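# Move the box beside the blue foam block into the tote

## Task

Find the cardboard box that sits beside a blue foam block and place it inside the tote near the door so that no part sticks out past the tote's rim. All other boxes must stay on their desks. The robot must not tip over or be left leaning. The box has to rest in the tote by itself at the end, not be held there by the robot.

## Robot and tools

Robot: TidyBot++, a wheeled base 0.54 m long, 0.50 m wide and 0.38 m tall on four powered casters. It carries one seven-joint arm with a two-finger gripper. The shoulder sits 0.12 m ahead of the base centre and 0.68 m off the floor. There are two cameras: base_camera, fixed on the front of the base, and wrist_camera, which looks along the hand.

Frames: the base frame has its origin on the floor below the base centre, with x forward, y to the left and z up. hand_pose is reported in this frame and gives the point between the finger pads. The hand's own z axis runs out along the fingers, and the fingers close along its y axis. The odometry frame is the base frame as it was when the scene began. Heading is positive to the left and runs from -3.142 to 3.142. base_tilt is in degrees, positive when the robot leans forward or right.

execute_actions(actions, cameras): actions is a list holding either one action or none. An empty list only reports state and images. An action may contain:
- base: exactly one relative move, measured from where the base last reported itself. translate_m is metres straight ahead (negative is back), from -2 to 2. strafe_m is metres sideways, left positive, from -2 to 2. rotate_rad is a turn in place in radians, counter-clockwise positive, from -6.3 to 6.3.
- joints: absolute targets by name. joint_1_rad to joint_7_rad are in radians, and gripper_pos is a 0 to 1 scale where 0 is open (about 85 mm between pads) and 1 is shut. joint_1, joint_3, joint_5 and joint_7 turn freely and take the shorter way, so larger turns must be split into steps under half a turn. joint_2 is limited to ±2.249, joint_4 to ±2.579 and joint_6 to ±2.099. joint_1 positive turns the arm clockwise seen from above, the opposite sense to rotate_rad. With the hand pointing down, joint_7 positive turns it counter-clockwise seen from above; at 1.57 the fingers open toward the robot's left and right.
- speeds: optional caps for translate_m and strafe_m (0.05 to 0.5 m/s) and rotate_rad (0.1 to 1.57 rad/s). A base move that would need more than 8.667 s at its cap is refused. Any action is cut off after 15 s.
cameras picks which images come back: base_camera, wrist_camera or all. Leaving it out means all, and [] means none. An unknown key or an out-of-range number rejects the whole call, and nothing moves.

Arm geometry: with joint_1_rad = 0, joint_3_rad = 3.14 and joint_5_rad = 0 (roughly the start pose), the arm stays in the vertical plane along base x. Segment lengths are upper arm 0.42 m, forearm 0.31 m and hand 0.31 m. Each segment's tilt from vertical is: upper arm = joint_2; forearm = joint_2 - joint_4; hand = joint_2 - joint_4 - joint_6. Adding length times sin of each tilt gives the hand's reach ahead of the shoulder, and length times cos gives its height above it. A downward-pointing hand reaches about 0.94 m above the floor at most, and less when stretched out. Closed fingertips extend about 20 mm past the hand point.

wait(seconds): from 0 to 10 s. It sends no new command and returns the same report as an empty action. zoom_image(camera, region): gives a closer view of the latest image from base_camera or wrist_camera. region is [x0, y0, x1, y1] in pixels, at most 504 x 504. read_manual(section) returns only licence text. finished_scene(scene) ends the scene and says whether the goal was met. It cannot be undone, so the box must already be resting in the tote.

Reading results: base_status and joint_status say how each commanded motion ended.
- done: reached within tolerance. For the base, this only means the wheels turned the full amount, even if they slipped.
- off_target: stopped short and may still be pushing. A gripper at 1 that reads off_target has probably closed on something.
- contact_stop and time_out: the motion gave up its target and now holds where it is.
- not_followed, or a line saying joint command not followed with a cause: a self-collision check blocked the arm targets. The gripper target still runs.
on_its_own lists motion the call did not command. motor_effort is in percent of maximum, with the peak shown in brackets. Motor temperatures are listed per joint. Also watch for ARM HIT, torque fault, MOTOR HOT and OVER-TEMPERATURE FAULT lines. A torque fault freezes the arm and gripper for 10 s while the base keeps going. Overheating makes the arm sag.

Practical points:
- Friction leaves joints a little off target. To correct, send each joint its previous command plus (wanted minus read). Trust camera images over hand_pose, which can be a centimetre or two off.
- A held load makes the arm sag. While holding something, never command a joint to its current reading.
- Odometry drifts, so check position with the cameras.
- Do not drive the base while the arm is caught on something high, because the robot can tip. Never push the base into obstacles.
- Open and close the gripper gently. Lower the box into the tote before releasing it rather than dropping it. Avoid bumping the other boxes or the desks.
- Time spent on robot motion counts against you, so keep moves direct.

Each tool is called after ">>>" as name(argument=value, ...) on one line, values as JSON.

## Session

>>> execute_actions(actions=[])

Scene clock: 0.00 s.
Motor temperatures (°C, as the motors report them): [35 38 32 33 34 40 43]
base_odometry: x=+0.000 y=+0.000 heading=+0.000 (m, m, rad; odometry frame)
base_tilt: forward=+0.2 right=+0.1 (deg)
base_status: not commanded
joint_positions: joint_1_rad=+0.041 joint_2_rad=-0.328 joint_3_rad=+3.179 joint_4_rad=-2.540 joint_5_rad=+0.017 joint_6_rad=-0.872 joint_7_rad=+1.516 gripper_pos=+0.000
joint_status: not commanded
motor_effort: joint_1_rad=+0 joint_2_rad=-4 joint_3_rad=+1 joint_4_rad=+16 joint_5_rad=+0 joint_6_rad=+4 joint_7_rad=+0 (%)
hand_pose: x=+0.2534 y=-0.0119 z=+0.5815 quat_wxyz=(+0.001, +0.998, -0.061, +0.029) (m; base frame)
pictures: base_camera, wrist_camera
Images, in order (width x height): base_camera 644x364, wrist_camera 644x476.

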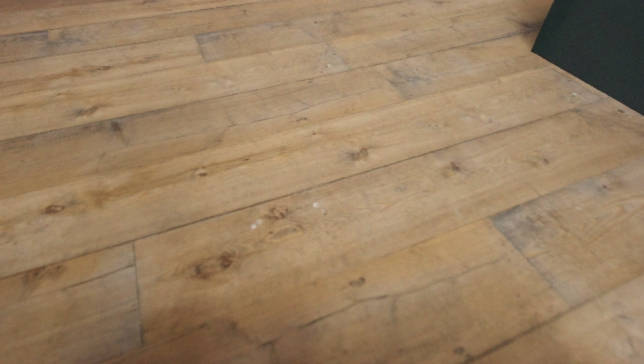

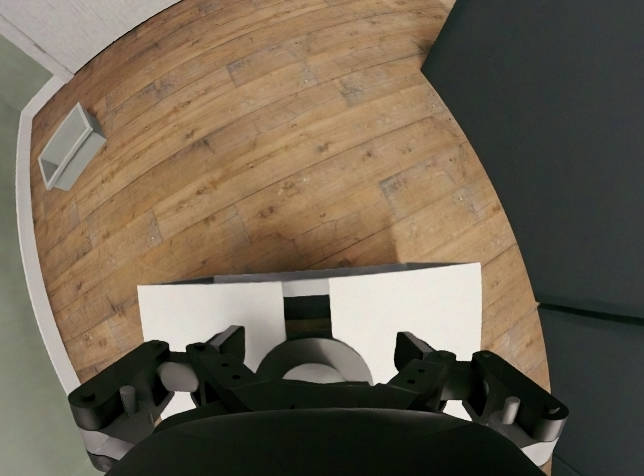

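>>> execute_actions(actions=[{"joints":{"joint_2_rad":0,"joint_4_rad":-1.0,"joint_6_rad":-0.9},"base":{"rotate_rad":-1.0}}], cameras=["wrist_camera"])

>>> execute_actions(actions=[{"base":{"rotate_rad":-1.8}}], cameras=["wrist_camera"])

>>> execute_actions(actions=[{"base":{"rotate_rad":-1.8}}], cameras=["wrist_camera"])

Scene clock: 3.07 s.
Motor temperatures (°C, as the motors report them): [35 38 32 33 34 40 43]
base_odometry: x=+0.000 y=+0.000 heading=-0.999 (m, m, rad; odometry frame)
base_tilt: forward=+0.2 right=+0.1 (deg)
base_status: done
joint_positions: joint_1_rad=+0.041 joint_2_rad=-0.017 joint_3_rad=+3.179 joint_4_rad=-1.021 joint_5_rad=+0.017 joint_6_rad=-0.872 joint_7_rad=+1.516 gripper_pos=+0.000
joint_status: all done
motor_effort: joint_1_rad=+0(2) joint_2_rad=-21(20) joint_3_rad=+1(1) joint_4_rad=+17(18) joint_5_rad=+0(1) joint_6_rad=+10(9) joint_7_rad=+0(0) (%)
hand_pose: x=+0.6723 y=-0.0470 z=+1.1779 quat_wxyz=(+0.016, +0.804, -0.054, +0.591) (m; base frame)
pictures: wrist_camera
camera_calibration (this result's frames):
wrist_camera: T_world_to_cam=[[-0.0483332, -0.998829, -0.00223287, -0.00556397], [-0.267475, 0.0150969, -0.963446, 1.37484], [0.962352, -0.0459692, -0.267892, -0.193136], [0, 0, 0, 1]] pos_world=[0.553331, -0.0351915, 1.27283]
Images, in order (width x height): wrist_camera 644x476.

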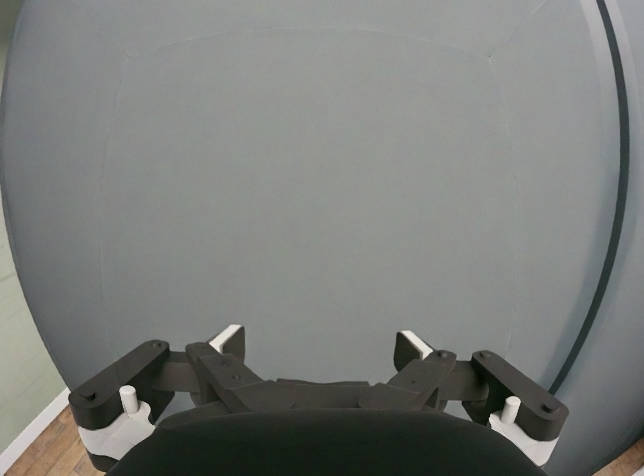

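Scene clock: 5.50 s.
Motor temperatures (°C, as the motors report them): [35 38 32 33 34 40 43]
base_odometry: x=+0.000 y=+0.000 heading=-2.798 (m, m, rad; odometry frame)
base_tilt: forward=+0.2 right=+0.1 (deg)
base_status: done
joint_positions: joint_1_rad=+0.041 joint_2_rad=+0.010 joint_3_rad=+3.180 joint_4_rad=-1.021 joint_5_rad=+0.017 joint_6_rad=-0.872 joint_7_rad=+1.516 gripper_pos=+0.000
joint_status: not commanded
motor_effort: joint_1_rad=+0(3) joint_2_rad=-22(27) joint_3_rad=+0(4) joint_4_rad=+18(18) joint_5_rad=+0(1) joint_6_rad=+9(9) joint_7_rad=+0(1) (%)
hand_pose: x=+0.6854 y=-0.0479 z=+1.1628 quat_wxyz=(+0.016, +0.812, -0.054, +0.580) (m; base frame)
pictures: wrist_camera
camera_calibration (this result's frames):
wrist_camera: T_world_to_cam=[[-0.0490487, -0.998794, -0.0020407, -0.00560967], [-0.29332, 0.0163574, -0.955874, 1.37275], [0.954755, -0.0462858, -0.293769, -0.174596], [0, 0, 0, 1]] pos_world=[0.569078, -0.0361388, 1.26088]
Images, in order (width x height): wrist_camera 644x476.

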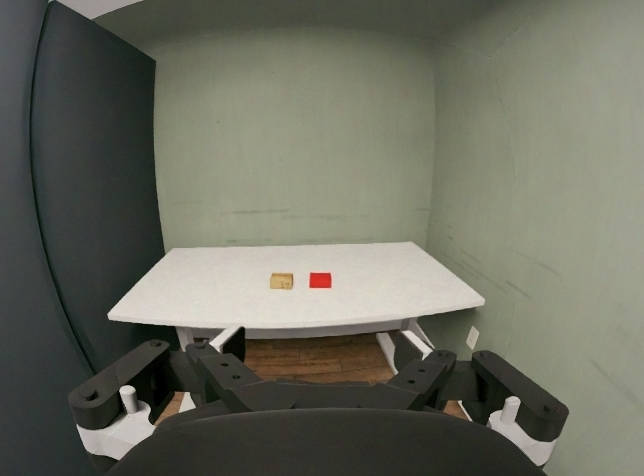

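Scene clock: 7.93 s.
Motor temperatures (°C, as the motors report them): [35 38 32 33 34 40 43]
base_odometry: x=+0.000 y=+0.000 heading=+1.686 (m, m, rad; odometry frame)
base_tilt: forward=+0.2 right=+0.1 (deg)
base_status: done
joint_positions: joint_1_rad=+0.041 joint_2_rad=+0.010 joint_3_rad=+3.180 joint_4_rad=-1.021 joint_5_rad=+0.017 joint_6_rad=-0.872 joint_7_rad=+1.516 gripper_pos=+0.000
joint_status: not commanded
motor_effort: joint_1_rad=+0(3) joint_2_rad=-22(26) joint_3_rad=+0(3) joint_4_rad=+17(18) joint_5_rad=+0(1) joint_6_rad=+9(10) joint_7_rad=+0(0) (%)
hand_pose: x=+0.6858 y=-0.0479 z=+1.1624 quat_wxyz=(+0.016, +0.813, -0.054, +0.580) (m; base frame)
pictures: wrist_camera
camera_calibration (this result's frames):
wrist_camera: T_world_to_cam=[[-0.0489825, -0.998798, -0.00203579, -0.00562092], [-0.294012, 0.0163666, -0.955662, 1.37269], [0.954546, -0.0462121, -0.29446, -0.174099], [0, 0, 0, 1]] pos_world=[0.569498, -0.036126, 1.26055]
Images, in order (width x height): wrist_camera 644x476.

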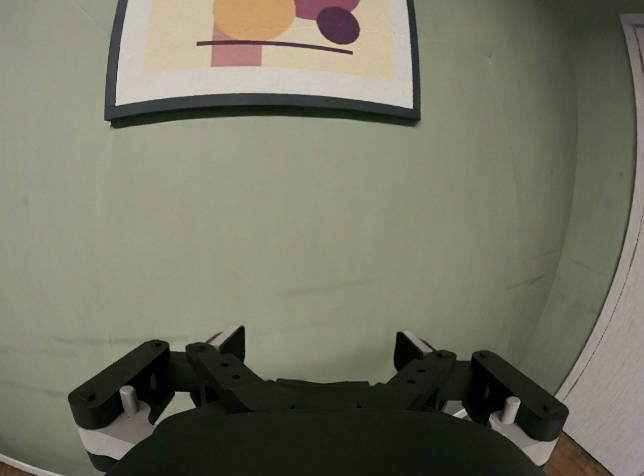

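We're in a nook; the dark partition hides the rest. Go forward in the original direction.

>>> execute_actions(actions=[{"base":{"rotate_rad":-1.5}}], cameras=["wrist_camera"])

>>> execute_actions(actions=[{"base":{"translate_m":1.6}}], cameras=["wrist_camera"])

>>> execute_actions(actions=[{"base":{"rotate_rad":-1.5}}], cameras=["wrist_camera"])

Scene clock: 10.40 s.
Motor temperatures (°C, as the motors report them): [35 38 32 33 34 40 43]
base_odometry: x=+0.000 y=+0.000 heading=+0.187 (m, m, rad; odometry frame)
base_tilt: forward=+0.2 right=+0.0 (deg)
base_status: done
joint_positions: joint_1_rad=+0.042 joint_2_rad=+0.010 joint_3_rad=+3.184 joint_4_rad=-1.021 joint_5_rad=+0.017 joint_6_rad=-0.872 joint_7_rad=+1.516 gripper_pos=+0.000
joint_status: not commanded
motor_effort: joint_1_rad=+0(3) joint_2_rad=-22(26) joint_3_rad=+0(4) joint_4_rad=+17(18) joint_5_rad=+0(1) joint_6_rad=+10(9) joint_7_rad=-1(1) (%)
hand_pose: x=+0.6856 y=-0.0510 z=+1.1624 quat_wxyz=(+0.018, +0.812, -0.056, +0.580) (m; base frame)
pictures: wrist_camera
camera_calibration (this result's frames):
wrist_camera: T_world_to_cam=[[-0.0544409, -0.998515, -0.00198785, -0.00500364], [-0.294002, 0.0179321, -0.955636, 1.37269], [0.954253, -0.0514413, -0.294542, -0.17406], [0, 0, 0, 1]] pos_world=[0.569398, -0.0385651, 1.26051]
Images, in order (width x height): wrist_camera 644x476.

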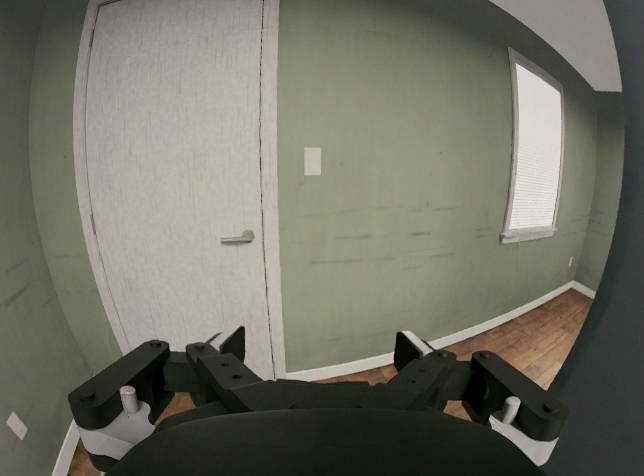

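Scene clock: 18.13 s.
Motor temperatures (°C, as the motors report them): [35 38 32 33 34 41 43]
TORQUE WARNING: joint_6_rad reached its warning level (29.4 N m).
base_odometry: x=+1.570 y=+0.296 heading=+0.180 (m, m, rad; odometry frame)
base_tilt: forward=+0.1 right=+0.1 (deg)
base_status: translate_m time_out (by the wheels' count: +1.598 of +1.600)
joint_positions: joint_1_rad=+0.064 joint_2_rad=-0.311 joint_3_rad=+3.215 joint_4_rad=-1.049 joint_5_rad=+0.060 joint_6_rad=-1.276 joint_7_rad=+1.577 gripper_pos=+0.000
joint_status: not commanded
motor_effort: joint_1_rad=-8(9) joint_2_rad=+53(82) joint_3_rad=-9(11) joint_4_rad=+21(30) joint_5_rad=-10(12) joint_6_rad=+64(95) joint_7_rad=-8(13) (%)
hand_pose: x=+0.4769 y=-0.0765 z=+1.1810 quat_wxyz=(+0.057, +0.843, -0.068, +0.531) (m; base frame)
pictures: wrist_camera
camera_calibration (this result's frames):
wrist_camera: T_world_to_cam=[[-0.11459, -0.992066, 0.0517194, -0.0760539], [-0.405767, -0.000779642, -0.913976, 1.33226], [0.906765, -0.125719, -0.402459, 0.173681], [0, 0, 0, 1]] pos_world=[0.374383, -0.0525768, 1.29148]
Images, in order (width x height): wrist_camera 644x476.

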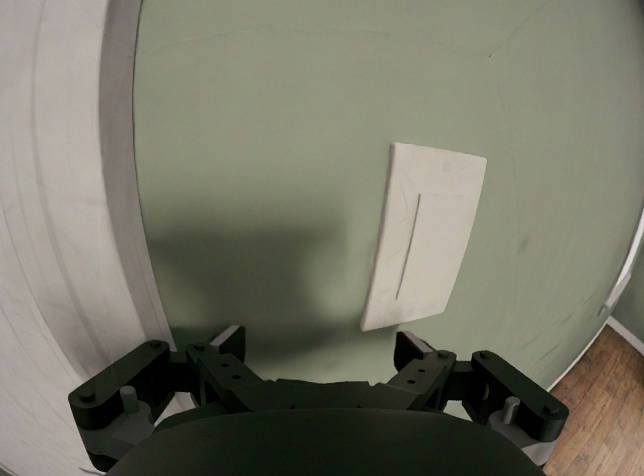

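not run: a stop came earlier in this reply.

Oops, hit the wall.

>>> execute_actions(actions=[{"base":{"translate_m":-0.4},"joints":{"joint_1_rad":0,"joint_2_rad":-0.3,"joint_3_rad":3.14,"joint_4_rad":-1.6,"joint_5_rad":0,"joint_6_rad":-0.6,"joint_7_rad":1.57}}], cameras=[])

>>> execute_actions(actions=[{"base":{"rotate_rad":-1.5}}], cameras=["wrist_camera"])

Scene clock: 20.60 s.
Motor temperatures (°C, as the motors report them): [35 38 32 33 34 41 43]
base_odometry: x=+1.176 y=+0.224 heading=+0.180 (m, m, rad; odometry frame)
base_tilt: forward=+0.2 right=+0.1 (deg)
base_status: done
joint_positions: joint_1_rad=+0.024 joint_2_rad=-0.309 joint_3_rad=+3.153 joint_4_rad=-1.574 joint_5_rad=+0.042 joint_6_rad=-0.633 joint_7_rad=+1.563 gripper_pos=+0.000
joint_status: all done
motor_effort: joint_1_rad=+0(8) joint_2_rad=-11(53) joint_3_rad=+1(9) joint_4_rad=+19(22) joint_5_rad=+0(11) joint_6_rad=+10(64) joint_7_rad=-1(9) (%)
hand_pose: x=+0.5852 y=-0.0239 z=+1.0772 quat_wxyz=(+0.027, +0.813, -0.012, +0.582) (m; base frame)
pictures: none
No camera images: the call's "cameras" was empty. Leave "cameras" out to get every camera's image.

Scene clock: 22.83 s.
Motor temperatures (°C, as the motors report them): [35 38 32 33 34 41 43]
base_odometry: x=+1.176 y=+0.224 heading=-1.318 (m, m, rad; odometry frame)
base_tilt: forward=+0.2 right=+0.1 (deg)
base_status: done
joint_positions: joint_1_rad=+0.019 joint_2_rad=-0.303 joint_3_rad=+3.147 joint_4_rad=-1.575 joint_5_rad=+0.039 joint_6_rad=-0.632 joint_7_rad=+1.563 gripper_pos=+0.000
joint_status: not commanded
motor_effort: joint_1_rad=+0(1) joint_2_rad=-11(14) joint_3_rad=+1(1) joint_4_rad=+19(19) joint_5_rad=+0(1) joint_6_rad=+9(9) joint_7_rad=+0(0) (%)
hand_pose: x=+0.5876 y=-0.0181 z=+1.0743 quat_wxyz=(+0.023, +0.814, -0.007, +0.580) (m; base frame)
pictures: wrist_camera
camera_calibration (this result's frames):
wrist_camera: T_world_to_cam=[[0.0188249, -0.997844, 0.0628716, -0.0904307], [-0.297255, -0.065625, -0.95254, 1.25616], [0.954612, -0.00075743, -0.29785, -0.100497], [0, 0, 0, 1]] pos_world=[0.471037, -0.00787652, 1.17229]
Images, in order (width x height): wrist_camera 644x476.

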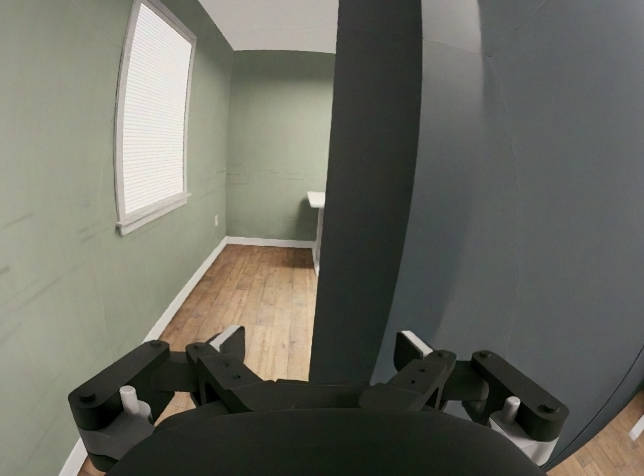

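>>> execute_actions(actions=[{"base":{"strafe_m":0.3}}], cameras=[])

>>> execute_actions(actions=[{"base":{"translate_m":1.6}}])

>>> execute_actions(actions=[{"base":{"rotate_rad":-1.2}}], cameras=["wrist_camera"])

Scene clock: 24.87 s.
Motor temperatures (°C, as the motors report them): [35 38 32 33 34 41 43]
base_odometry: x=+1.467 y=+0.298 heading=-1.319 (m, m, rad; odometry frame)
base_tilt: forward=+0.2 right=+0.1 (deg)
base_status: done
joint_positions: joint_1_rad=+0.018 joint_2_rad=-0.303 joint_3_rad=+3.142 joint_4_rad=-1.575 joint_5_rad=+0.039 joint_6_rad=-0.632 joint_7_rad=+1.563 gripper_pos=+0.000
joint_status: not commanded
motor_effort: joint_1_rad=+0(1) joint_2_rad=-11(12) joint_3_rad=+2(2) joint_4_rad=+19(19) joint_5_rad=+1(1) joint_6_rad=+10(9) joint_7_rad=+0(0) (%)
hand_pose: x=+0.5876 y=-0.0144 z=+1.0742 quat_wxyz=(+0.022, +0.814, -0.004, +0.580) (m; base frame)
pictures: none
No camera images: the call's "cameras" was empty. Leave "cameras" out to get every camera's image.

Scene clock: 29.43 s.
Motor temperatures (°C, as the motors report them): [35 38 32 33 34 41 43]
base_odometry: x=+1.867 y=-1.251 heading=-1.319 (m, m, rad; odometry frame)
base_tilt: forward=+0.2 right=+0.1 (deg)
base_status: done
joint_positions: joint_1_rad=+0.018 joint_2_rad=-0.299 joint_3_rad=+3.142 joint_4_rad=-1.578 joint_5_rad=+0.039 joint_6_rad=-0.630 joint_7_rad=+1.563 gripper_pos=+0.000
joint_status: not commanded
motor_effort: joint_1_rad=+0(1) joint_2_rad=-12(14) joint_3_rad=+1(1) joint_4_rad=+19(20) joint_5_rad=+0(0) joint_6_rad=+9(10) joint_7_rad=+0(0) (%)
hand_pose: x=+0.5896 y=-0.0144 z=+1.0711 quat_wxyz=(+0.021, +0.816, -0.004, +0.578) (m; base frame)
pictures: base_camera, wrist_camera
camera_calibration (this result's frames):
wrist_camera: T_world_to_cam=[[0.0257659, -0.997619, 0.0639673, -0.0918007], [-0.30149, -0.0687639, -0.950986, 1.25478], [0.953121, 0.00521746, -0.302544, -0.0973584], [0, 0, 0, 1]] pos_world=[0.473465, -0.00479026, 1.1697]
Images, in order (width x height): base_camera 644x364, wrist_camera 644x476.

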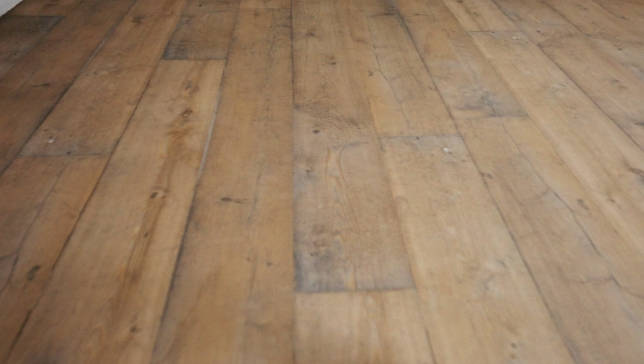

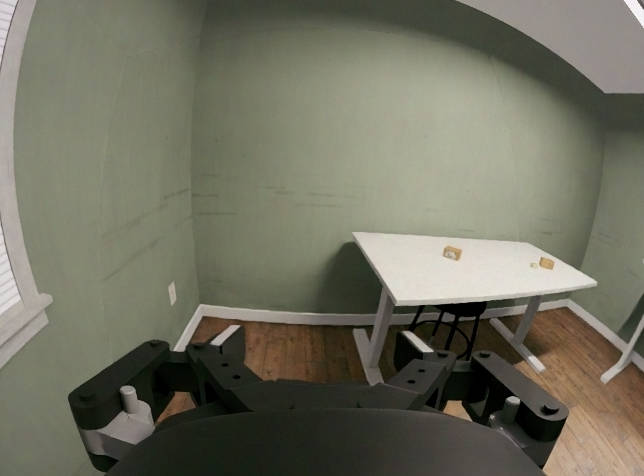

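Scene clock: 31.47 s.
Motor temperatures (°C, as the motors report them): [35 38 32 33 34 41 43]
base_odometry: x=+1.867 y=-1.251 heading=-2.518 (m, m, rad; odometry frame)
base_tilt: forward=+0.2 right=+0.1 (deg)
base_status: done
joint_positions: joint_1_rad=+0.017 joint_2_rad=-0.299 joint_3_rad=+3.144 joint_4_rad=-1.578 joint_5_rad=+0.038 joint_6_rad=-0.630 joint_7_rad=+1.563 gripper_pos=+0.000
joint_status: not commanded
motor_effort: joint_1_rad=+0(2) joint_2_rad=-11(13) joint_3_rad=+1(4) joint_4_rad=+19(19) joint_5_rad=+0(1) joint_6_rad=+9(9) joint_7_rad=+0(1) (%)
hand_pose: x=+0.5896 y=-0.0151 z=+1.0711 quat_wxyz=(+0.021, +0.816, -0.005, +0.578) (m; base frame)
pictures: wrist_camera
camera_calibration (this result's frames):
wrist_camera: T_world_to_cam=[[0.0248119, -0.99772, 0.0627582, -0.0906947], [-0.301509, -0.0673228, -0.951084, 1.25485], [0.95314, 0.00467604, -0.302492, -0.0974661], [0, 0, 0, 1]] pos_world=[0.473497, -0.00555239, 1.16967]
Images, in order (width x height): wrist_camera 644x476.

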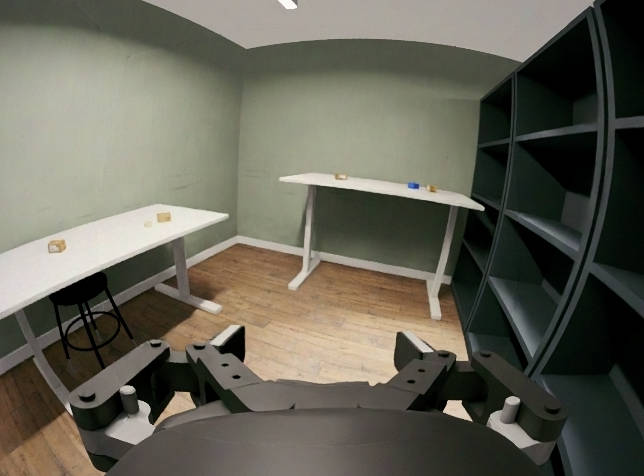

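>>> execute_actions(actions=[{"base":{"rotate_rad":-0.4}}], cameras=[])

>>> execute_actions(actions=[{"base":{"translate_m":1.2},"joints":{"joint_2_rad":-0.1,"joint_4_rad":-1.0,"joint_6_rad":-0.9}}], cameras=["wrist_camera"])

Scene clock: 33.13 s.
Motor temperatures (°C, as the motors report them): [35 38 32 33 34 41 43]
base_odometry: x=+1.867 y=-1.251 heading=-2.917 (m, m, rad; odometry frame)
base_tilt: forward=+0.2 right=+0.1 (deg)
base_status: done
joint_positions: joint_1_rad=+0.015 joint_2_rad=-0.299 joint_3_rad=+3.145 joint_4_rad=-1.578 joint_5_rad=+0.038 joint_6_rad=-0.630 joint_7_rad=+1.563 gripper_pos=+0.000
joint_status: not commanded
motor_effort: joint_1_rad=+0(2) joint_2_rad=-11(12) joint_3_rad=+1(4) joint_4_rad=+19(19) joint_5_rad=+1(1) joint_6_rad=+10(10) joint_7_rad=+0(0) (%)
hand_pose: x=+0.5896 y=-0.0146 z=+1.0711 quat_wxyz=(+0.021, +0.816, -0.005, +0.578) (m; base frame)
pictures: none
No camera images: the call's "cameras" was empty. Leave "cameras" out to get every camera's image.

Scene clock: 36.83 s.
Motor temperatures (°C, as the motors report them): [35 38 32 33 34 41 43]
base_odometry: x=+0.696 y=-1.517 heading=-2.918 (m, m, rad; odometry frame)
base_tilt: forward=+0.2 right=+0.1 (deg)
base_status: done
joint_positions: joint_1_rad=+0.015 joint_2_rad=-0.098 joint_3_rad=+3.145 joint_4_rad=-1.023 joint_5_rad=+0.038 joint_6_rad=-0.868 joint_7_rad=+1.563 gripper_pos=+0.000
joint_status: all done
motor_effort: joint_1_rad=+0(1) joint_2_rad=-17(19) joint_3_rad=+1(1) joint_4_rad=+17(20) joint_5_rad=+1(0) joint_6_rad=+9(11) joint_7_rad=-1(0) (%)
hand_pose: x=+0.6321 y=-0.0174 z=+1.2212 quat_wxyz=(+0.022, +0.781, -0.010, +0.624) (m; base frame)
pictures: wrist_camera
camera_calibration (this result's frames):
wrist_camera: T_world_to_cam=[[0.0103139, -0.997943, 0.063266, -0.0948563], [-0.189816, -0.0640729, -0.979727, 1.37475], [0.981765, -0.00190413, -0.190087, -0.248026], [0, 0, 0, 1]] pos_world=[0.505433, -0.00704895, 1.30574]
Images, in order (width x height): wrist_camera 644x476.

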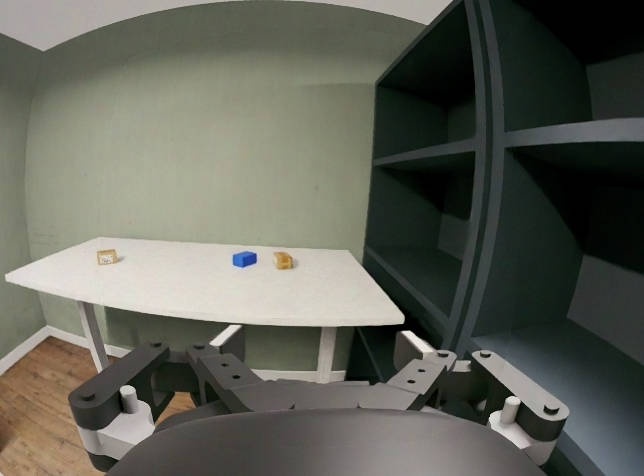

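>>> execute_actions(actions=[{"base":{"translate_m":0.3}}], cameras=["wrist_camera"])

Scene clock: 39.03 s.
Motor temperatures (°C, as the motors report them): [35 38 32 33 34 41 43]
base_odometry: x=+0.403 y=-1.583 heading=-2.918 (m, m, rad; odometry frame)
base_tilt: forward=+0.2 right=+0.1 (deg)
base_status: done
joint_positions: joint_1_rad=+0.015 joint_2_rad=-0.093 joint_3_rad=+3.145 joint_4_rad=-1.021 joint_5_rad=+0.038 joint_6_rad=-0.870 joint_7_rad=+1.563 gripper_pos=+0.000
joint_status: not commanded
motor_effort: joint_1_rad=+0(1) joint_2_rad=-17(21) joint_3_rad=+0(1) joint_4_rad=+17(18) joint_5_rad=+0(1) joint_6_rad=+10(11) joint_7_rad=+0(1) (%)
hand_pose: x=+0.6346 y=-0.0174 z=+1.2193 quat_wxyz=(+0.022, +0.782, -0.010, +0.622) (m; base frame)
pictures: wrist_camera
camera_calibration (this result's frames):
wrist_camera: T_world_to_cam=[[0.0105498, -0.99795, 0.0631153, -0.0947781], [-0.194239, -0.0639617, -0.978867, 1.37513], [0.980898, -0.00193262, -0.194516, -0.244869], [0, 0, 0, 1]] pos_world=[0.508296, -0.00710113, 1.30442]
Images, in order (width x height): wrist_camera 644x476.

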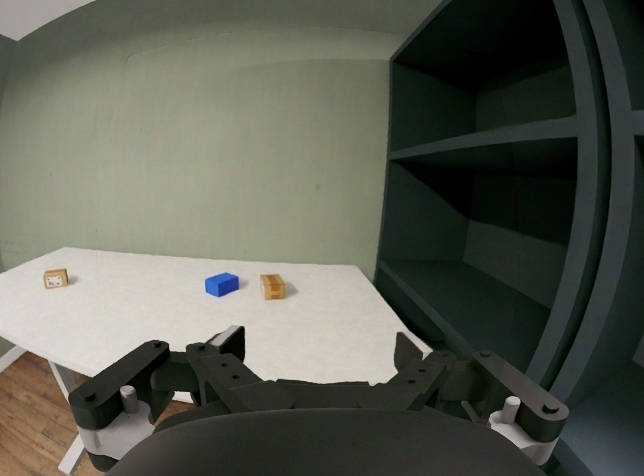

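>>> execute_actions(actions=[{"base":{"strafe_m":0.1},"joints":{"joint_1_rad":0,"joint_2_rad":0.5,"joint_4_rad":-0.8,"joint_6_rad":-0.8}}], cameras=[])

>>> execute_actions(actions=[{"base":{"translate_m":0.28}}], cameras=["wrist_camera"])

Scene clock: 41.40 s.
Motor temperatures (°C, as the motors report them): [35 38 32 33 34 41 43]
base_odometry: x=+0.425 y=-1.681 heading=-2.918 (m, m, rad; odometry frame)
base_tilt: forward=+0.2 right=+0.1 (deg)
base_status: done
joint_positions: joint_1_rad=+0.012 joint_2_rad=+0.480 joint_3_rad=+3.141 joint_4_rad=-0.818 joint_5_rad=+0.035 joint_6_rad=-0.819 joint_7_rad=+1.563 gripper_pos=+0.000
joint_status: all done
motor_effort: joint_1_rad=+0(3) joint_2_rad=-41(45) joint_3_rad=+1(2) joint_4_rad=+18(21) joint_5_rad=+1(3) joint_6_rad=+9(10) joint_7_rad=+0(2) (%)
hand_pose: x=+0.8817 y=-0.0150 z=+0.9784 quat_wxyz=(+0.017, +0.871, -0.004, +0.490) (m; base frame)
pictures: none
No camera images: the call's "cameras" was empty. Leave "cameras" out to get every camera's image.

Scene clock: 43.27 s.
Motor temperatures (°C, as the motors report them): [35 38 32 33 34 41 43]
base_odometry: x=+0.152 y=-1.743 heading=-2.918 (m, m, rad; odometry frame)
base_tilt: forward=+0.2 right=+0.1 (deg)
base_status: done
joint_positions: joint_1_rad=+0.012 joint_2_rad=+0.484 joint_3_rad=+3.141 joint_4_rad=-0.813 joint_5_rad=+0.035 joint_6_rad=-0.819 joint_7_rad=+1.563 gripper_pos=+0.000
joint_status: not commanded
motor_effort: joint_1_rad=+0(2) joint_2_rad=-40(42) joint_3_rad=+0(1) joint_4_rad=+18(19) joint_5_rad=+0(1) joint_6_rad=+8(9) joint_7_rad=+0(0) (%)
hand_pose: x=+0.8834 y=-0.0150 z=+0.9785 quat_wxyz=(+0.017, +0.871, -0.004, +0.491) (m; base frame)
pictures: wrist_camera
camera_calibration (this result's frames):
wrist_camera: T_world_to_cam=[[0.0389547, -0.998107, 0.047596, -0.089707], [-0.48937, -0.060585, -0.869969, 1.34211], [0.871206, 0.0105973, -0.490804, -0.148767], [0, 0, 0, 1]] pos_world=[0.789889, -0.00664894, 1.09885]
Images, in order (width x height): wrist_camera 644x476.

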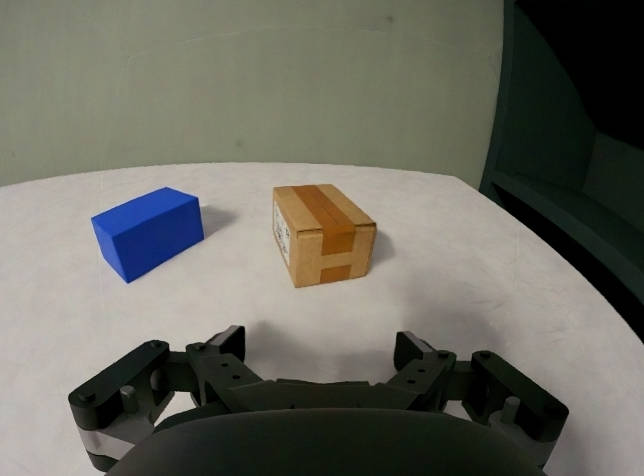

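>>> execute_actions(actions=[{"base":{"translate_m":0.12}}], cameras=["wrist_camera"])

Scene clock: 44.70 s.
Motor temperatures (°C, as the motors report them): [35 38 32 33 34 41 43]
base_odometry: x=+0.035 y=-1.770 heading=-2.918 (m, m, rad; odometry frame)
base_tilt: forward=+0.2 right=+0.1 (deg)
base_status: done
joint_positions: joint_1_rad=+0.012 joint_2_rad=+0.485 joint_3_rad=+3.141 joint_4_rad=-0.810 joint_5_rad=+0.035 joint_6_rad=-0.818 joint_7_rad=+1.563 gripper_pos=+0.000
joint_status: not commanded
motor_effort: joint_1_rad=+0(2) joint_2_rad=-40(41) joint_3_rad=+0(1) joint_4_rad=+18(19) joint_5_rad=+1(1) joint_6_rad=+8(9) joint_7_rad=+0(0) (%)
hand_pose: x=+0.8842 y=-0.0150 z=+0.9786 quat_wxyz=(+0.017, +0.871, -0.004, +0.491) (m; base frame)
pictures: wrist_camera
camera_calibration (this result's frames):
wrist_camera: T_world_to_cam=[[0.0389255, -0.998106, 0.0476433, -0.0897645], [-0.488593, -0.0606025, -0.870404, 1.34225], [0.871643, 0.0106028, -0.490027, -0.150551], [0, 0, 0, 1]] pos_world=[0.790534, -0.00665474, 1.0988]
Images, in order (width x height): wrist_camera 644x476.

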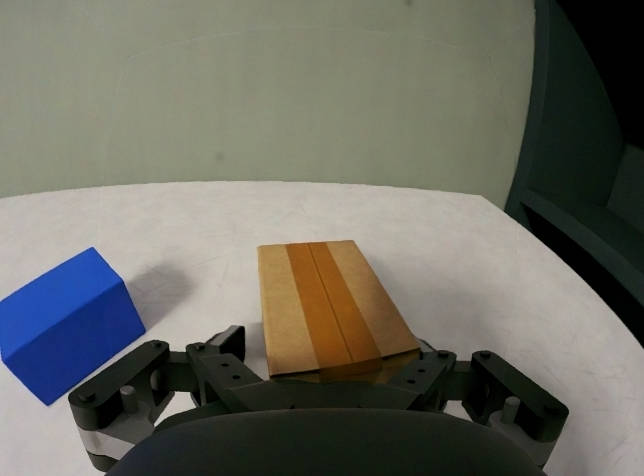

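>>> execute_actions(actions=[{"joints":{"gripper_pos":1}}], cameras=[])

>>> execute_actions(actions=[{"joints":{"joint_2_rad":0.3}}], cameras=[])

>>> execute_actions(actions=[{"base":{"translate_m":-0.7}}], cameras=["wrist_camera"])

Scene clock: 46.00 s.
Motor temperatures (°C, as the motors report them): [35 38 32 33 34 41 43]
base_odometry: x=+0.035 y=-1.770 heading=-2.918 (m, m, rad; odometry frame)
base_tilt: forward=+0.2 right=+0.1 (deg)
base_status: not commanded
joint_positions: joint_1_rad=+0.012 joint_2_rad=+0.483 joint_3_rad=+3.141 joint_4_rad=-0.807 joint_5_rad=+0.035 joint_6_rad=-0.817 joint_7_rad=+1.563 gripper_pos=+0.326
joint_status: gripper_pos off_target (ended at +0.326, target +1.000)
motor_effort: joint_1_rad=+0(1) joint_2_rad=-38(40) joint_3_rad=+0(1) joint_4_rad=+16(17) joint_5_rad=+1(1) joint_6_rad=+7(8) joint_7_rad=+0(0) (%)
hand_pose: x=+0.8840 y=-0.0150 z=+0.9827 quat_wxyz=(+0.017, +0.869, -0.004, +0.494) (m; base frame)
pictures: none
No camera images: the call's "cameras" was empty. Leave "cameras" out to get every camera's image.

Scene clock: 47.67 s.
Motor temperatures (°C, as the motors report them): [35 38 32 33 34 41 43]
base_odometry: x=+0.035 y=-1.770 heading=-2.918 (m, m, rad; odometry frame)
base_tilt: forward=+0.2 right=+0.1 (deg)
base_status: not commanded
joint_positions: joint_1_rad=+0.012 joint_2_rad=+0.303 joint_3_rad=+3.141 joint_4_rad=-0.807 joint_5_rad=+0.035 joint_6_rad=-0.817 joint_7_rad=+1.563 gripper_pos=+0.326
joint_status: all done
motor_effort: joint_1_rad=+0(0) joint_2_rad=-36(48) joint_3_rad=+0(0) joint_4_rad=+19(22) joint_5_rad=+1(1) joint_6_rad=+10(11) joint_7_rad=+0(0) (%)
hand_pose: x=+0.8175 y=-0.0142 z=+1.1150 quat_wxyz=(+0.018, +0.821, -0.005, +0.571) (m; base frame)
pictures: none
No camera images: the call's "cameras" was empty. Leave "cameras" out to get every camera's image.

Scene clock: 50.50 s.
Motor temperatures (°C, as the motors report them): [35 39 32 33 34 41 43]
base_odometry: x=+0.718 y=-1.615 heading=-2.917 (m, m, rad; odometry frame)
base_tilt: forward=+0.2 right=+0.1 (deg)
base_status: done
joint_positions: joint_1_rad=+0.010 joint_2_rad=+0.307 joint_3_rad=+3.141 joint_4_rad=-0.807 joint_5_rad=+0.034 joint_6_rad=-0.817 joint_7_rad=+1.563 gripper_pos=+0.326
joint_status: not commanded
motor_effort: joint_1_rad=+0(7) joint_2_rad=-36(40) joint_3_rad=+0(4) joint_4_rad=+19(20) joint_5_rad=+0(1) joint_6_rad=+11(11) joint_7_rad=-1(1) (%)
hand_pose: x=+0.8196 y=-0.0131 z=+1.1117 quat_wxyz=(+0.017, +0.822, -0.005, +0.569) (m; base frame)
pictures: wrist_camera
camera_calibration (this result's frames):
wrist_camera: T_world_to_cam=[[0.031112, -0.997962, 0.0557129, -0.0942764], [-0.322274, -0.0627788, -0.944562, 1.37283], [0.946135, 0.0114324, -0.323571, -0.275112], [0, 0, 0, 1]] pos_world=[0.705654, -0.00475443, 1.21296]
Images, in order (width x height): wrist_camera 644x476.

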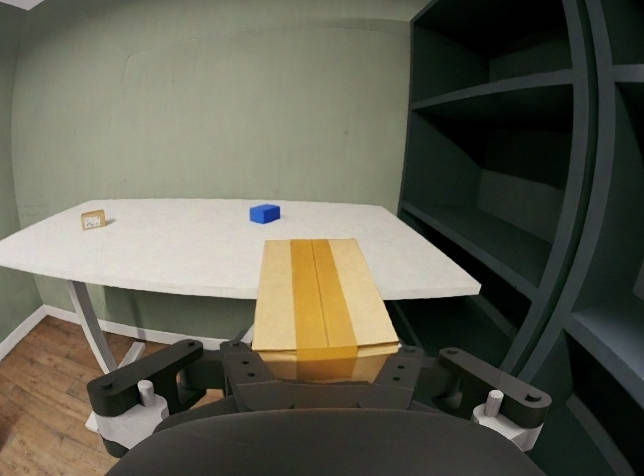

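>>> execute_actions(actions=[{"base":{"translate_m":-1.18},"joints":{"joint_2_rad":-0.3,"joint_4_rad":-2.0,"joint_6_rad":-1.2}}], cameras=[])

>>> execute_actions(actions=[{"base":{"rotate_rad":-1.54}}], cameras=[])

>>> execute_actions(actions=[{"base":{"translate_m":1.65}}], cameras=["wrist_camera"])

Scene clock: 54.40 s.
Motor temperatures (°C, as the motors report them): [35 39 32 33 34 41 43]
base_odometry: x=+1.869 y=-1.352 heading=-2.917 (m, m, rad; odometry frame)
base_tilt: forward=+0.2 right=+0.1 (deg)
base_status: done
joint_positions: joint_1_rad=+0.010 joint_2_rad=-0.292 joint_3_rad=+3.141 joint_4_rad=-1.984 joint_5_rad=+0.034 joint_6_rad=-1.174 joint_7_rad=+1.563 gripper_pos=+0.326
joint_status: all done
motor_effort: joint_1_rad=+0(1) joint_2_rad=-10(40) joint_3_rad=+1(0) joint_4_rad=+17(21) joint_5_rad=+0(1) joint_6_rad=+3(10) joint_7_rad=-1(1) (%)
hand_pose: x=+0.3945 y=-0.0111 z=+0.7473 quat_wxyz=(+0.017, +0.990, -0.004, +0.137) (m; base frame)
pictures: none
No camera images: the call's "cameras" was empty. Leave "cameras" out to get every camera's image.

Scene clock: 56.67 s.
Motor temperatures (°C, as the motors report them): [35 39 32 33 34 41 43]
base_odometry: x=+1.869 y=-1.352 heading=+1.827 (m, m, rad; odometry frame)
base_tilt: forward=+0.2 right=+0.1 (deg)
base_status: done
joint_positions: joint_1_rad=+0.010 joint_2_rad=-0.292 joint_3_rad=+3.141 joint_4_rad=-1.984 joint_5_rad=+0.034 joint_6_rad=-1.174 joint_7_rad=+1.563 gripper_pos=+0.326
joint_status: not commanded
motor_effort: joint_1_rad=+0(1) joint_2_rad=-9(10) joint_3_rad=+1(2) joint_4_rad=+17(17) joint_5_rad=+0(1) joint_6_rad=+3(4) joint_7_rad=+0(0) (%)
hand_pose: x=+0.3945 y=-0.0110 z=+0.7473 quat_wxyz=(+0.017, +0.990, -0.004, +0.137) (m; base frame)
pictures: none
No camera images: the call's "cameras" was empty. Leave "cameras" out to get every camera's image.

Scene clock: 61.27 s.
Motor temperatures (°C, as the motors report them): [35 39 32 33 34 41 43]
base_odometry: x=+1.452 y=+0.245 heading=+1.826 (m, m, rad; odometry frame)
base_tilt: forward=+0.2 right=+0.1 (deg)
base_status: done
joint_positions: joint_1_rad=+0.010 joint_2_rad=-0.294 joint_3_rad=+3.141 joint_4_rad=-1.985 joint_5_rad=+0.034 joint_6_rad=-1.175 joint_7_rad=+1.563 gripper_pos=+0.326
joint_status: not commanded
motor_effort: joint_1_rad=+0(0) joint_2_rad=-9(12) joint_3_rad=+1(2) joint_4_rad=+17(17) joint_5_rad=+1(1) joint_6_rad=+4(5) joint_7_rad=+0(1) (%)
hand_pose: x=+0.3940 y=-0.0110 z=+0.7477 quat_wxyz=(+0.017, +0.990, -0.004, +0.138) (m; base frame)
pictures: wrist_camera
camera_calibration (this result's frames):
wrist_camera: T_world_to_cam=[[0.0479454, -0.998841, 0.00430098, -0.0268541], [-0.951769, -0.0469914, -0.303194, 0.660575], [0.303045, 0.0104432, -0.952919, 0.733625], [0, 0, 0, 1]] pos_world=[0.407681, -0.00344298, 0.899483]
Images, in order (width x height): wrist_camera 644x476.

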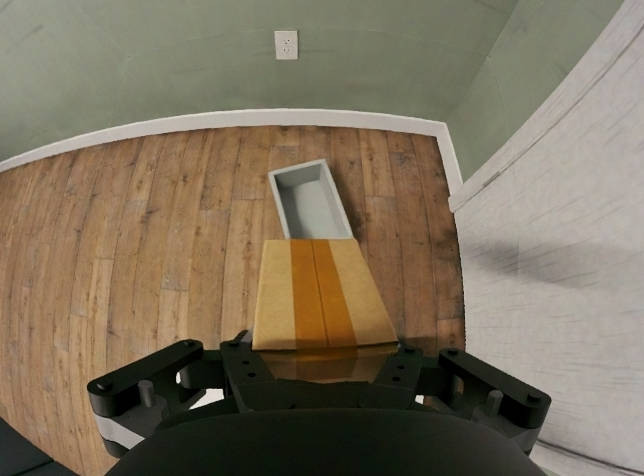

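>>> execute_actions(actions=[{"base":{"translate_m":0.15},"joints":{"joint_2_rad":1.1,"joint_4_rad":-1.5,"joint_6_rad":-0.54}}])

Scene clock: 64.23 s.
Motor temperatures (°C, as the motors report them): [35 39 32 33 34 41 43]
base_odometry: x=+1.415 y=+0.390 heading=+1.825 (m, m, rad; odometry frame)
base_tilt: forward=+0.2 right=+0.1 (deg)
base_status: done
joint_positions: joint_1_rad=+0.010 joint_2_rad=+1.102 joint_3_rad=+3.141 joint_4_rad=-1.527 joint_5_rad=+0.034 joint_6_rad=-0.573 joint_7_rad=+1.563 gripper_pos=+0.326
joint_status: all done
motor_effort: joint_1_rad=+0(1) joint_2_rad=-45(48) joint_3_rad=+0(0) joint_4_rad=+7(18) joint_5_rad=+0(0) joint_6_rad=+0(4) joint_7_rad=+0(1) (%)
hand_pose: x=+0.6298 y=-0.0091 z=+0.2873 quat_wxyz=(+0.008, +0.999, +0.006, -0.030) (m; base frame)
pictures: base_camera, wrist_camera
camera_calibration (this result's frames):
wrist_camera: T_world_to_cam=[[0.0603025, -0.99774, -0.0296314, -0.0323505], [-0.997751, -0.0611202, 0.0275133, 0.679361], [-0.0292622, 0.0279056, -0.999182, 0.446235], [0, 0, 0, 1]] pos_world=[0.692842, -0.00320711, 0.42622]
Images, in order (width x height): base_camera 644x364, wrist_camera 644x476.

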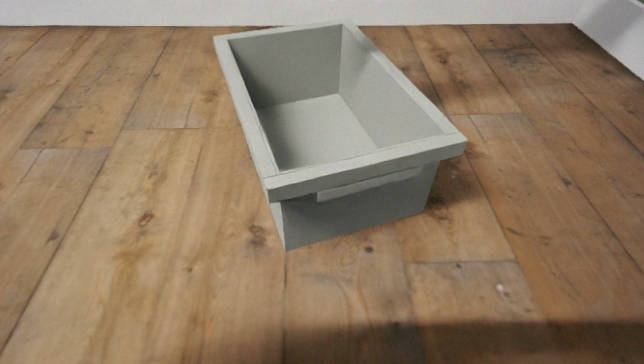

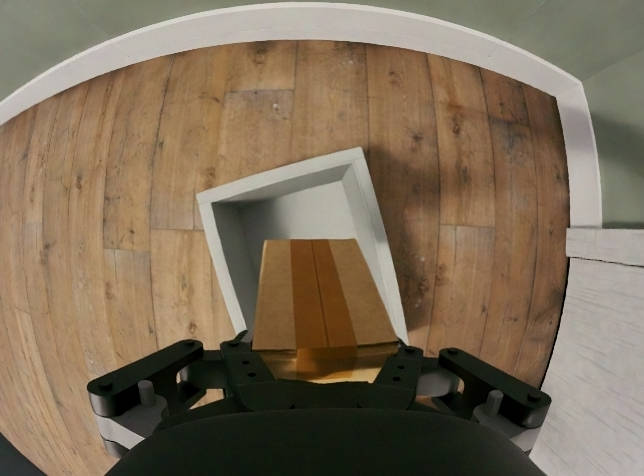

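>>> execute_actions(actions=[{"joints":{"joint_2_rad":1.25,"joint_4_rad":-1.45,"joint_6_rad":-0.44}}])

Scene clock: 65.73 s.
Motor temperatures (°C, as the motors report them): [35 39 32 33 34 41 43]
base_odometry: x=+1.415 y=+0.390 heading=+1.825 (m, m, rad; odometry frame)
base_tilt: forward=+0.2 right=+0.1 (deg)
base_status: not commanded
joint_positions: joint_1_rad=+0.010 joint_2_rad=+1.260 joint_3_rad=+3.141 joint_4_rad=-1.473 joint_5_rad=+0.034 joint_6_rad=-0.473 joint_7_rad=+1.563 gripper_pos=+0.326
joint_status: all done
motor_effort: joint_1_rad=+0(0) joint_2_rad=-46(50) joint_3_rad=+0(1) joint_4_rad=+5(8) joint_5_rad=+0(0) joint_6_rad=+0(0) joint_7_rad=-1(1) (%)
hand_pose: x=+0.6245 y=-0.0082 z=+0.2115 quat_wxyz=(+0.007, +0.999, +0.006, -0.032) (m; base frame)
pictures: base_camera, wrist_camera
camera_calibration (this result's frames):
wrist_camera: T_world_to_cam=[[0.0615749, -0.997557, -0.0330045, -0.0333695], [-0.997545, -0.0626119, 0.0313651, 0.675224], [-0.0333549, 0.0309922, -0.998963, 0.372847], [0, 0, 0, 1]] pos_world=[0.688057, -0.00256626, 0.350181]
Images, in order (width x height): base_camera 644x364, wrist_camera 644x476.

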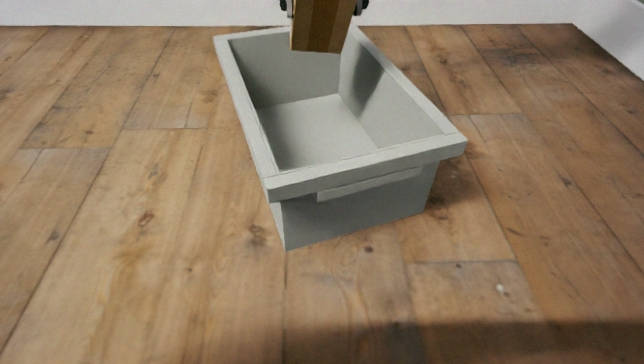

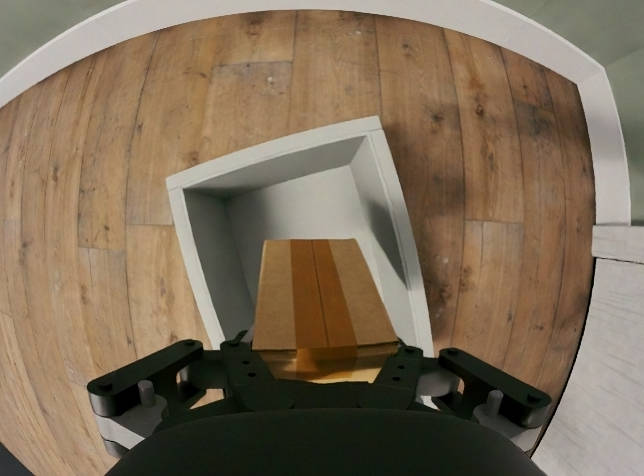

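Lower more.

>>> execute_actions(actions=[{"joints":{"joint_2_rad":1.42,"joint_4_rad":-1.4,"joint_6_rad":-0.32}}])

Scene clock: 67.23 s.
Motor temperatures (°C, as the motors report them): [35 39 32 33 34 41 43]
base_odometry: x=+1.415 y=+0.390 heading=+1.825 (m, m, rad; odometry frame)
base_tilt: forward=+0.2 right=+0.1 (deg)
base_status: not commanded
joint_positions: joint_1_rad=+0.010 joint_2_rad=+1.430 joint_3_rad=+3.141 joint_4_rad=-1.422 joint_5_rad=+0.034 joint_6_rad=-0.353 joint_7_rad=+1.563 gripper_pos=+0.326
joint_status: all done
motor_effort: joint_1_rad=+0(0) joint_2_rad=-45(49) joint_3_rad=-1(0) joint_4_rad=+4(6) joint_5_rad=+1(0) joint_6_rad=+0(0) joint_7_rad=+0(0) (%)
hand_pose: x=+0.6053 y=-0.0068 z=+0.1290 quat_wxyz=(+0.005, +0.999, +0.007, -0.032) (m; base frame)
pictures: base_camera, wrist_camera
camera_calibration (this result's frames):
wrist_camera: T_world_to_cam=[[0.0628402, -0.997344, -0.0368359, -0.0338219], [-0.99747, -0.0639917, 0.030961, 0.658755], [-0.033236, 0.0347971, -0.998842, 0.2896], [0, 0, 0, 1]] pos_world=[0.668839, -0.00165439, 0.267622]
Images, in order (width x height): base_camera 644x364, wrist_camera 644x476.

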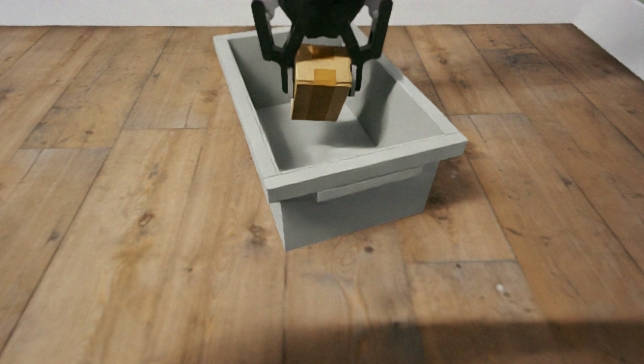

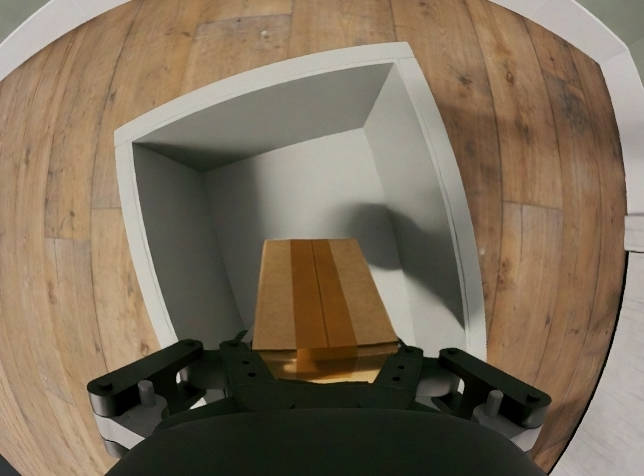

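>>> execute_actions(actions=[{"joints":{"gripper_pos":0.1}}], cameras=[])

>>> execute_actions(actions=[{"joints":{"joint_2_rad":0.9,"joint_4_rad":-1.5,"joint_6_rad":-0.7}}])

Scene clock: 68.40 s.
Motor temperatures (°C, as the motors report them): [35 39 32 33 34 41 43]
base_odometry: x=+1.415 y=+0.390 heading=+1.825 (m, m, rad; odometry frame)
base_tilt: forward=+0.2 right=+0.1 (deg)
base_status: not commanded
joint_positions: joint_1_rad=+0.010 joint_2_rad=+1.430 joint_3_rad=+3.141 joint_4_rad=-1.422 joint_5_rad=+0.034 joint_6_rad=-0.353 joint_7_rad=+1.563 gripper_pos=+0.100
joint_status: all done
motor_effort: joint_1_rad=+0(0) joint_2_rad=-44(46) joint_3_rad=+0(0) joint_4_rad=+4(3) joint_5_rad=+0(0) joint_6_rad=+0(1) joint_7_rad=+0(0) (%)
hand_pose: x=+0.6053 y=-0.0068 z=+0.1290 quat_wxyz=(+0.005, +0.999, +0.007, -0.032) (m; base frame)
pictures: none
No camera images: the call's "cameras" was empty. Leave "cameras" out to get every camera's image.

Scene clock: 70.20 s.
Motor temperatures (°C, as the motors report them): [35 39 32 33 34 41 43]
base_odometry: x=+1.415 y=+0.390 heading=+1.825 (m, m, rad; odometry frame)
base_tilt: forward=+0.2 right=+0.1 (deg)
base_status: not commanded
joint_positions: joint_1_rad=+0.010 joint_2_rad=+0.902 joint_3_rad=+3.141 joint_4_rad=-1.476 joint_5_rad=+0.034 joint_6_rad=-0.668 joint_7_rad=+1.563 gripper_pos=+0.100
joint_status: all done
motor_effort: joint_1_rad=+0(0) joint_2_rad=-44(49) joint_3_rad=+0(1) joint_4_rad=+10(13) joint_5_rad=+0(0) joint_6_rad=+1(1) joint_7_rad=+0(1) (%)
hand_pose: x=+0.6961 y=-0.0106 z=+0.4057 quat_wxyz=(+0.011, +0.999, +0.004, +0.048) (m; base frame)
pictures: base_camera, wrist_camera
camera_calibration (this result's frames):
wrist_camera: T_world_to_cam=[[0.0619729, -0.997951, -0.0158945, -0.0410704], [-0.990058, -0.0594523, -0.127479, 0.799683], [0.126273, 0.0236367, -0.991714, 0.455098], [0, 0, 0, 1]] pos_world=[0.736811, -0.0042003, 0.552618]
Images, in order (width x height): base_camera 644x364, wrist_camera 644x476.

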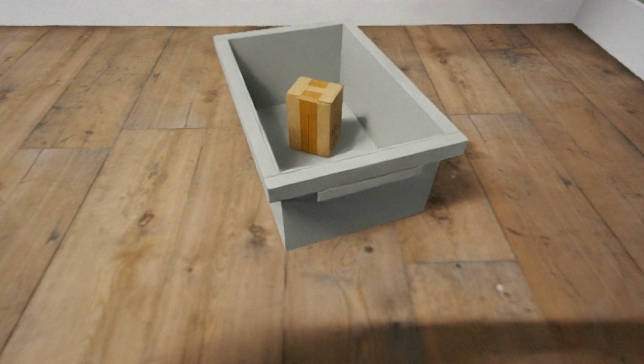

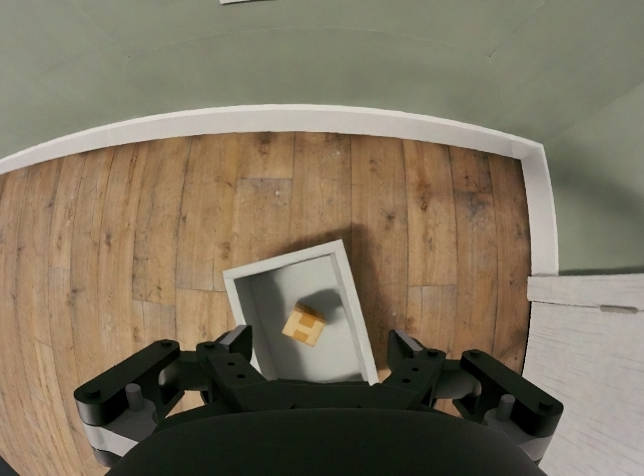

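>>> finished_scene(scene=1)

The scene is finished: the task was done.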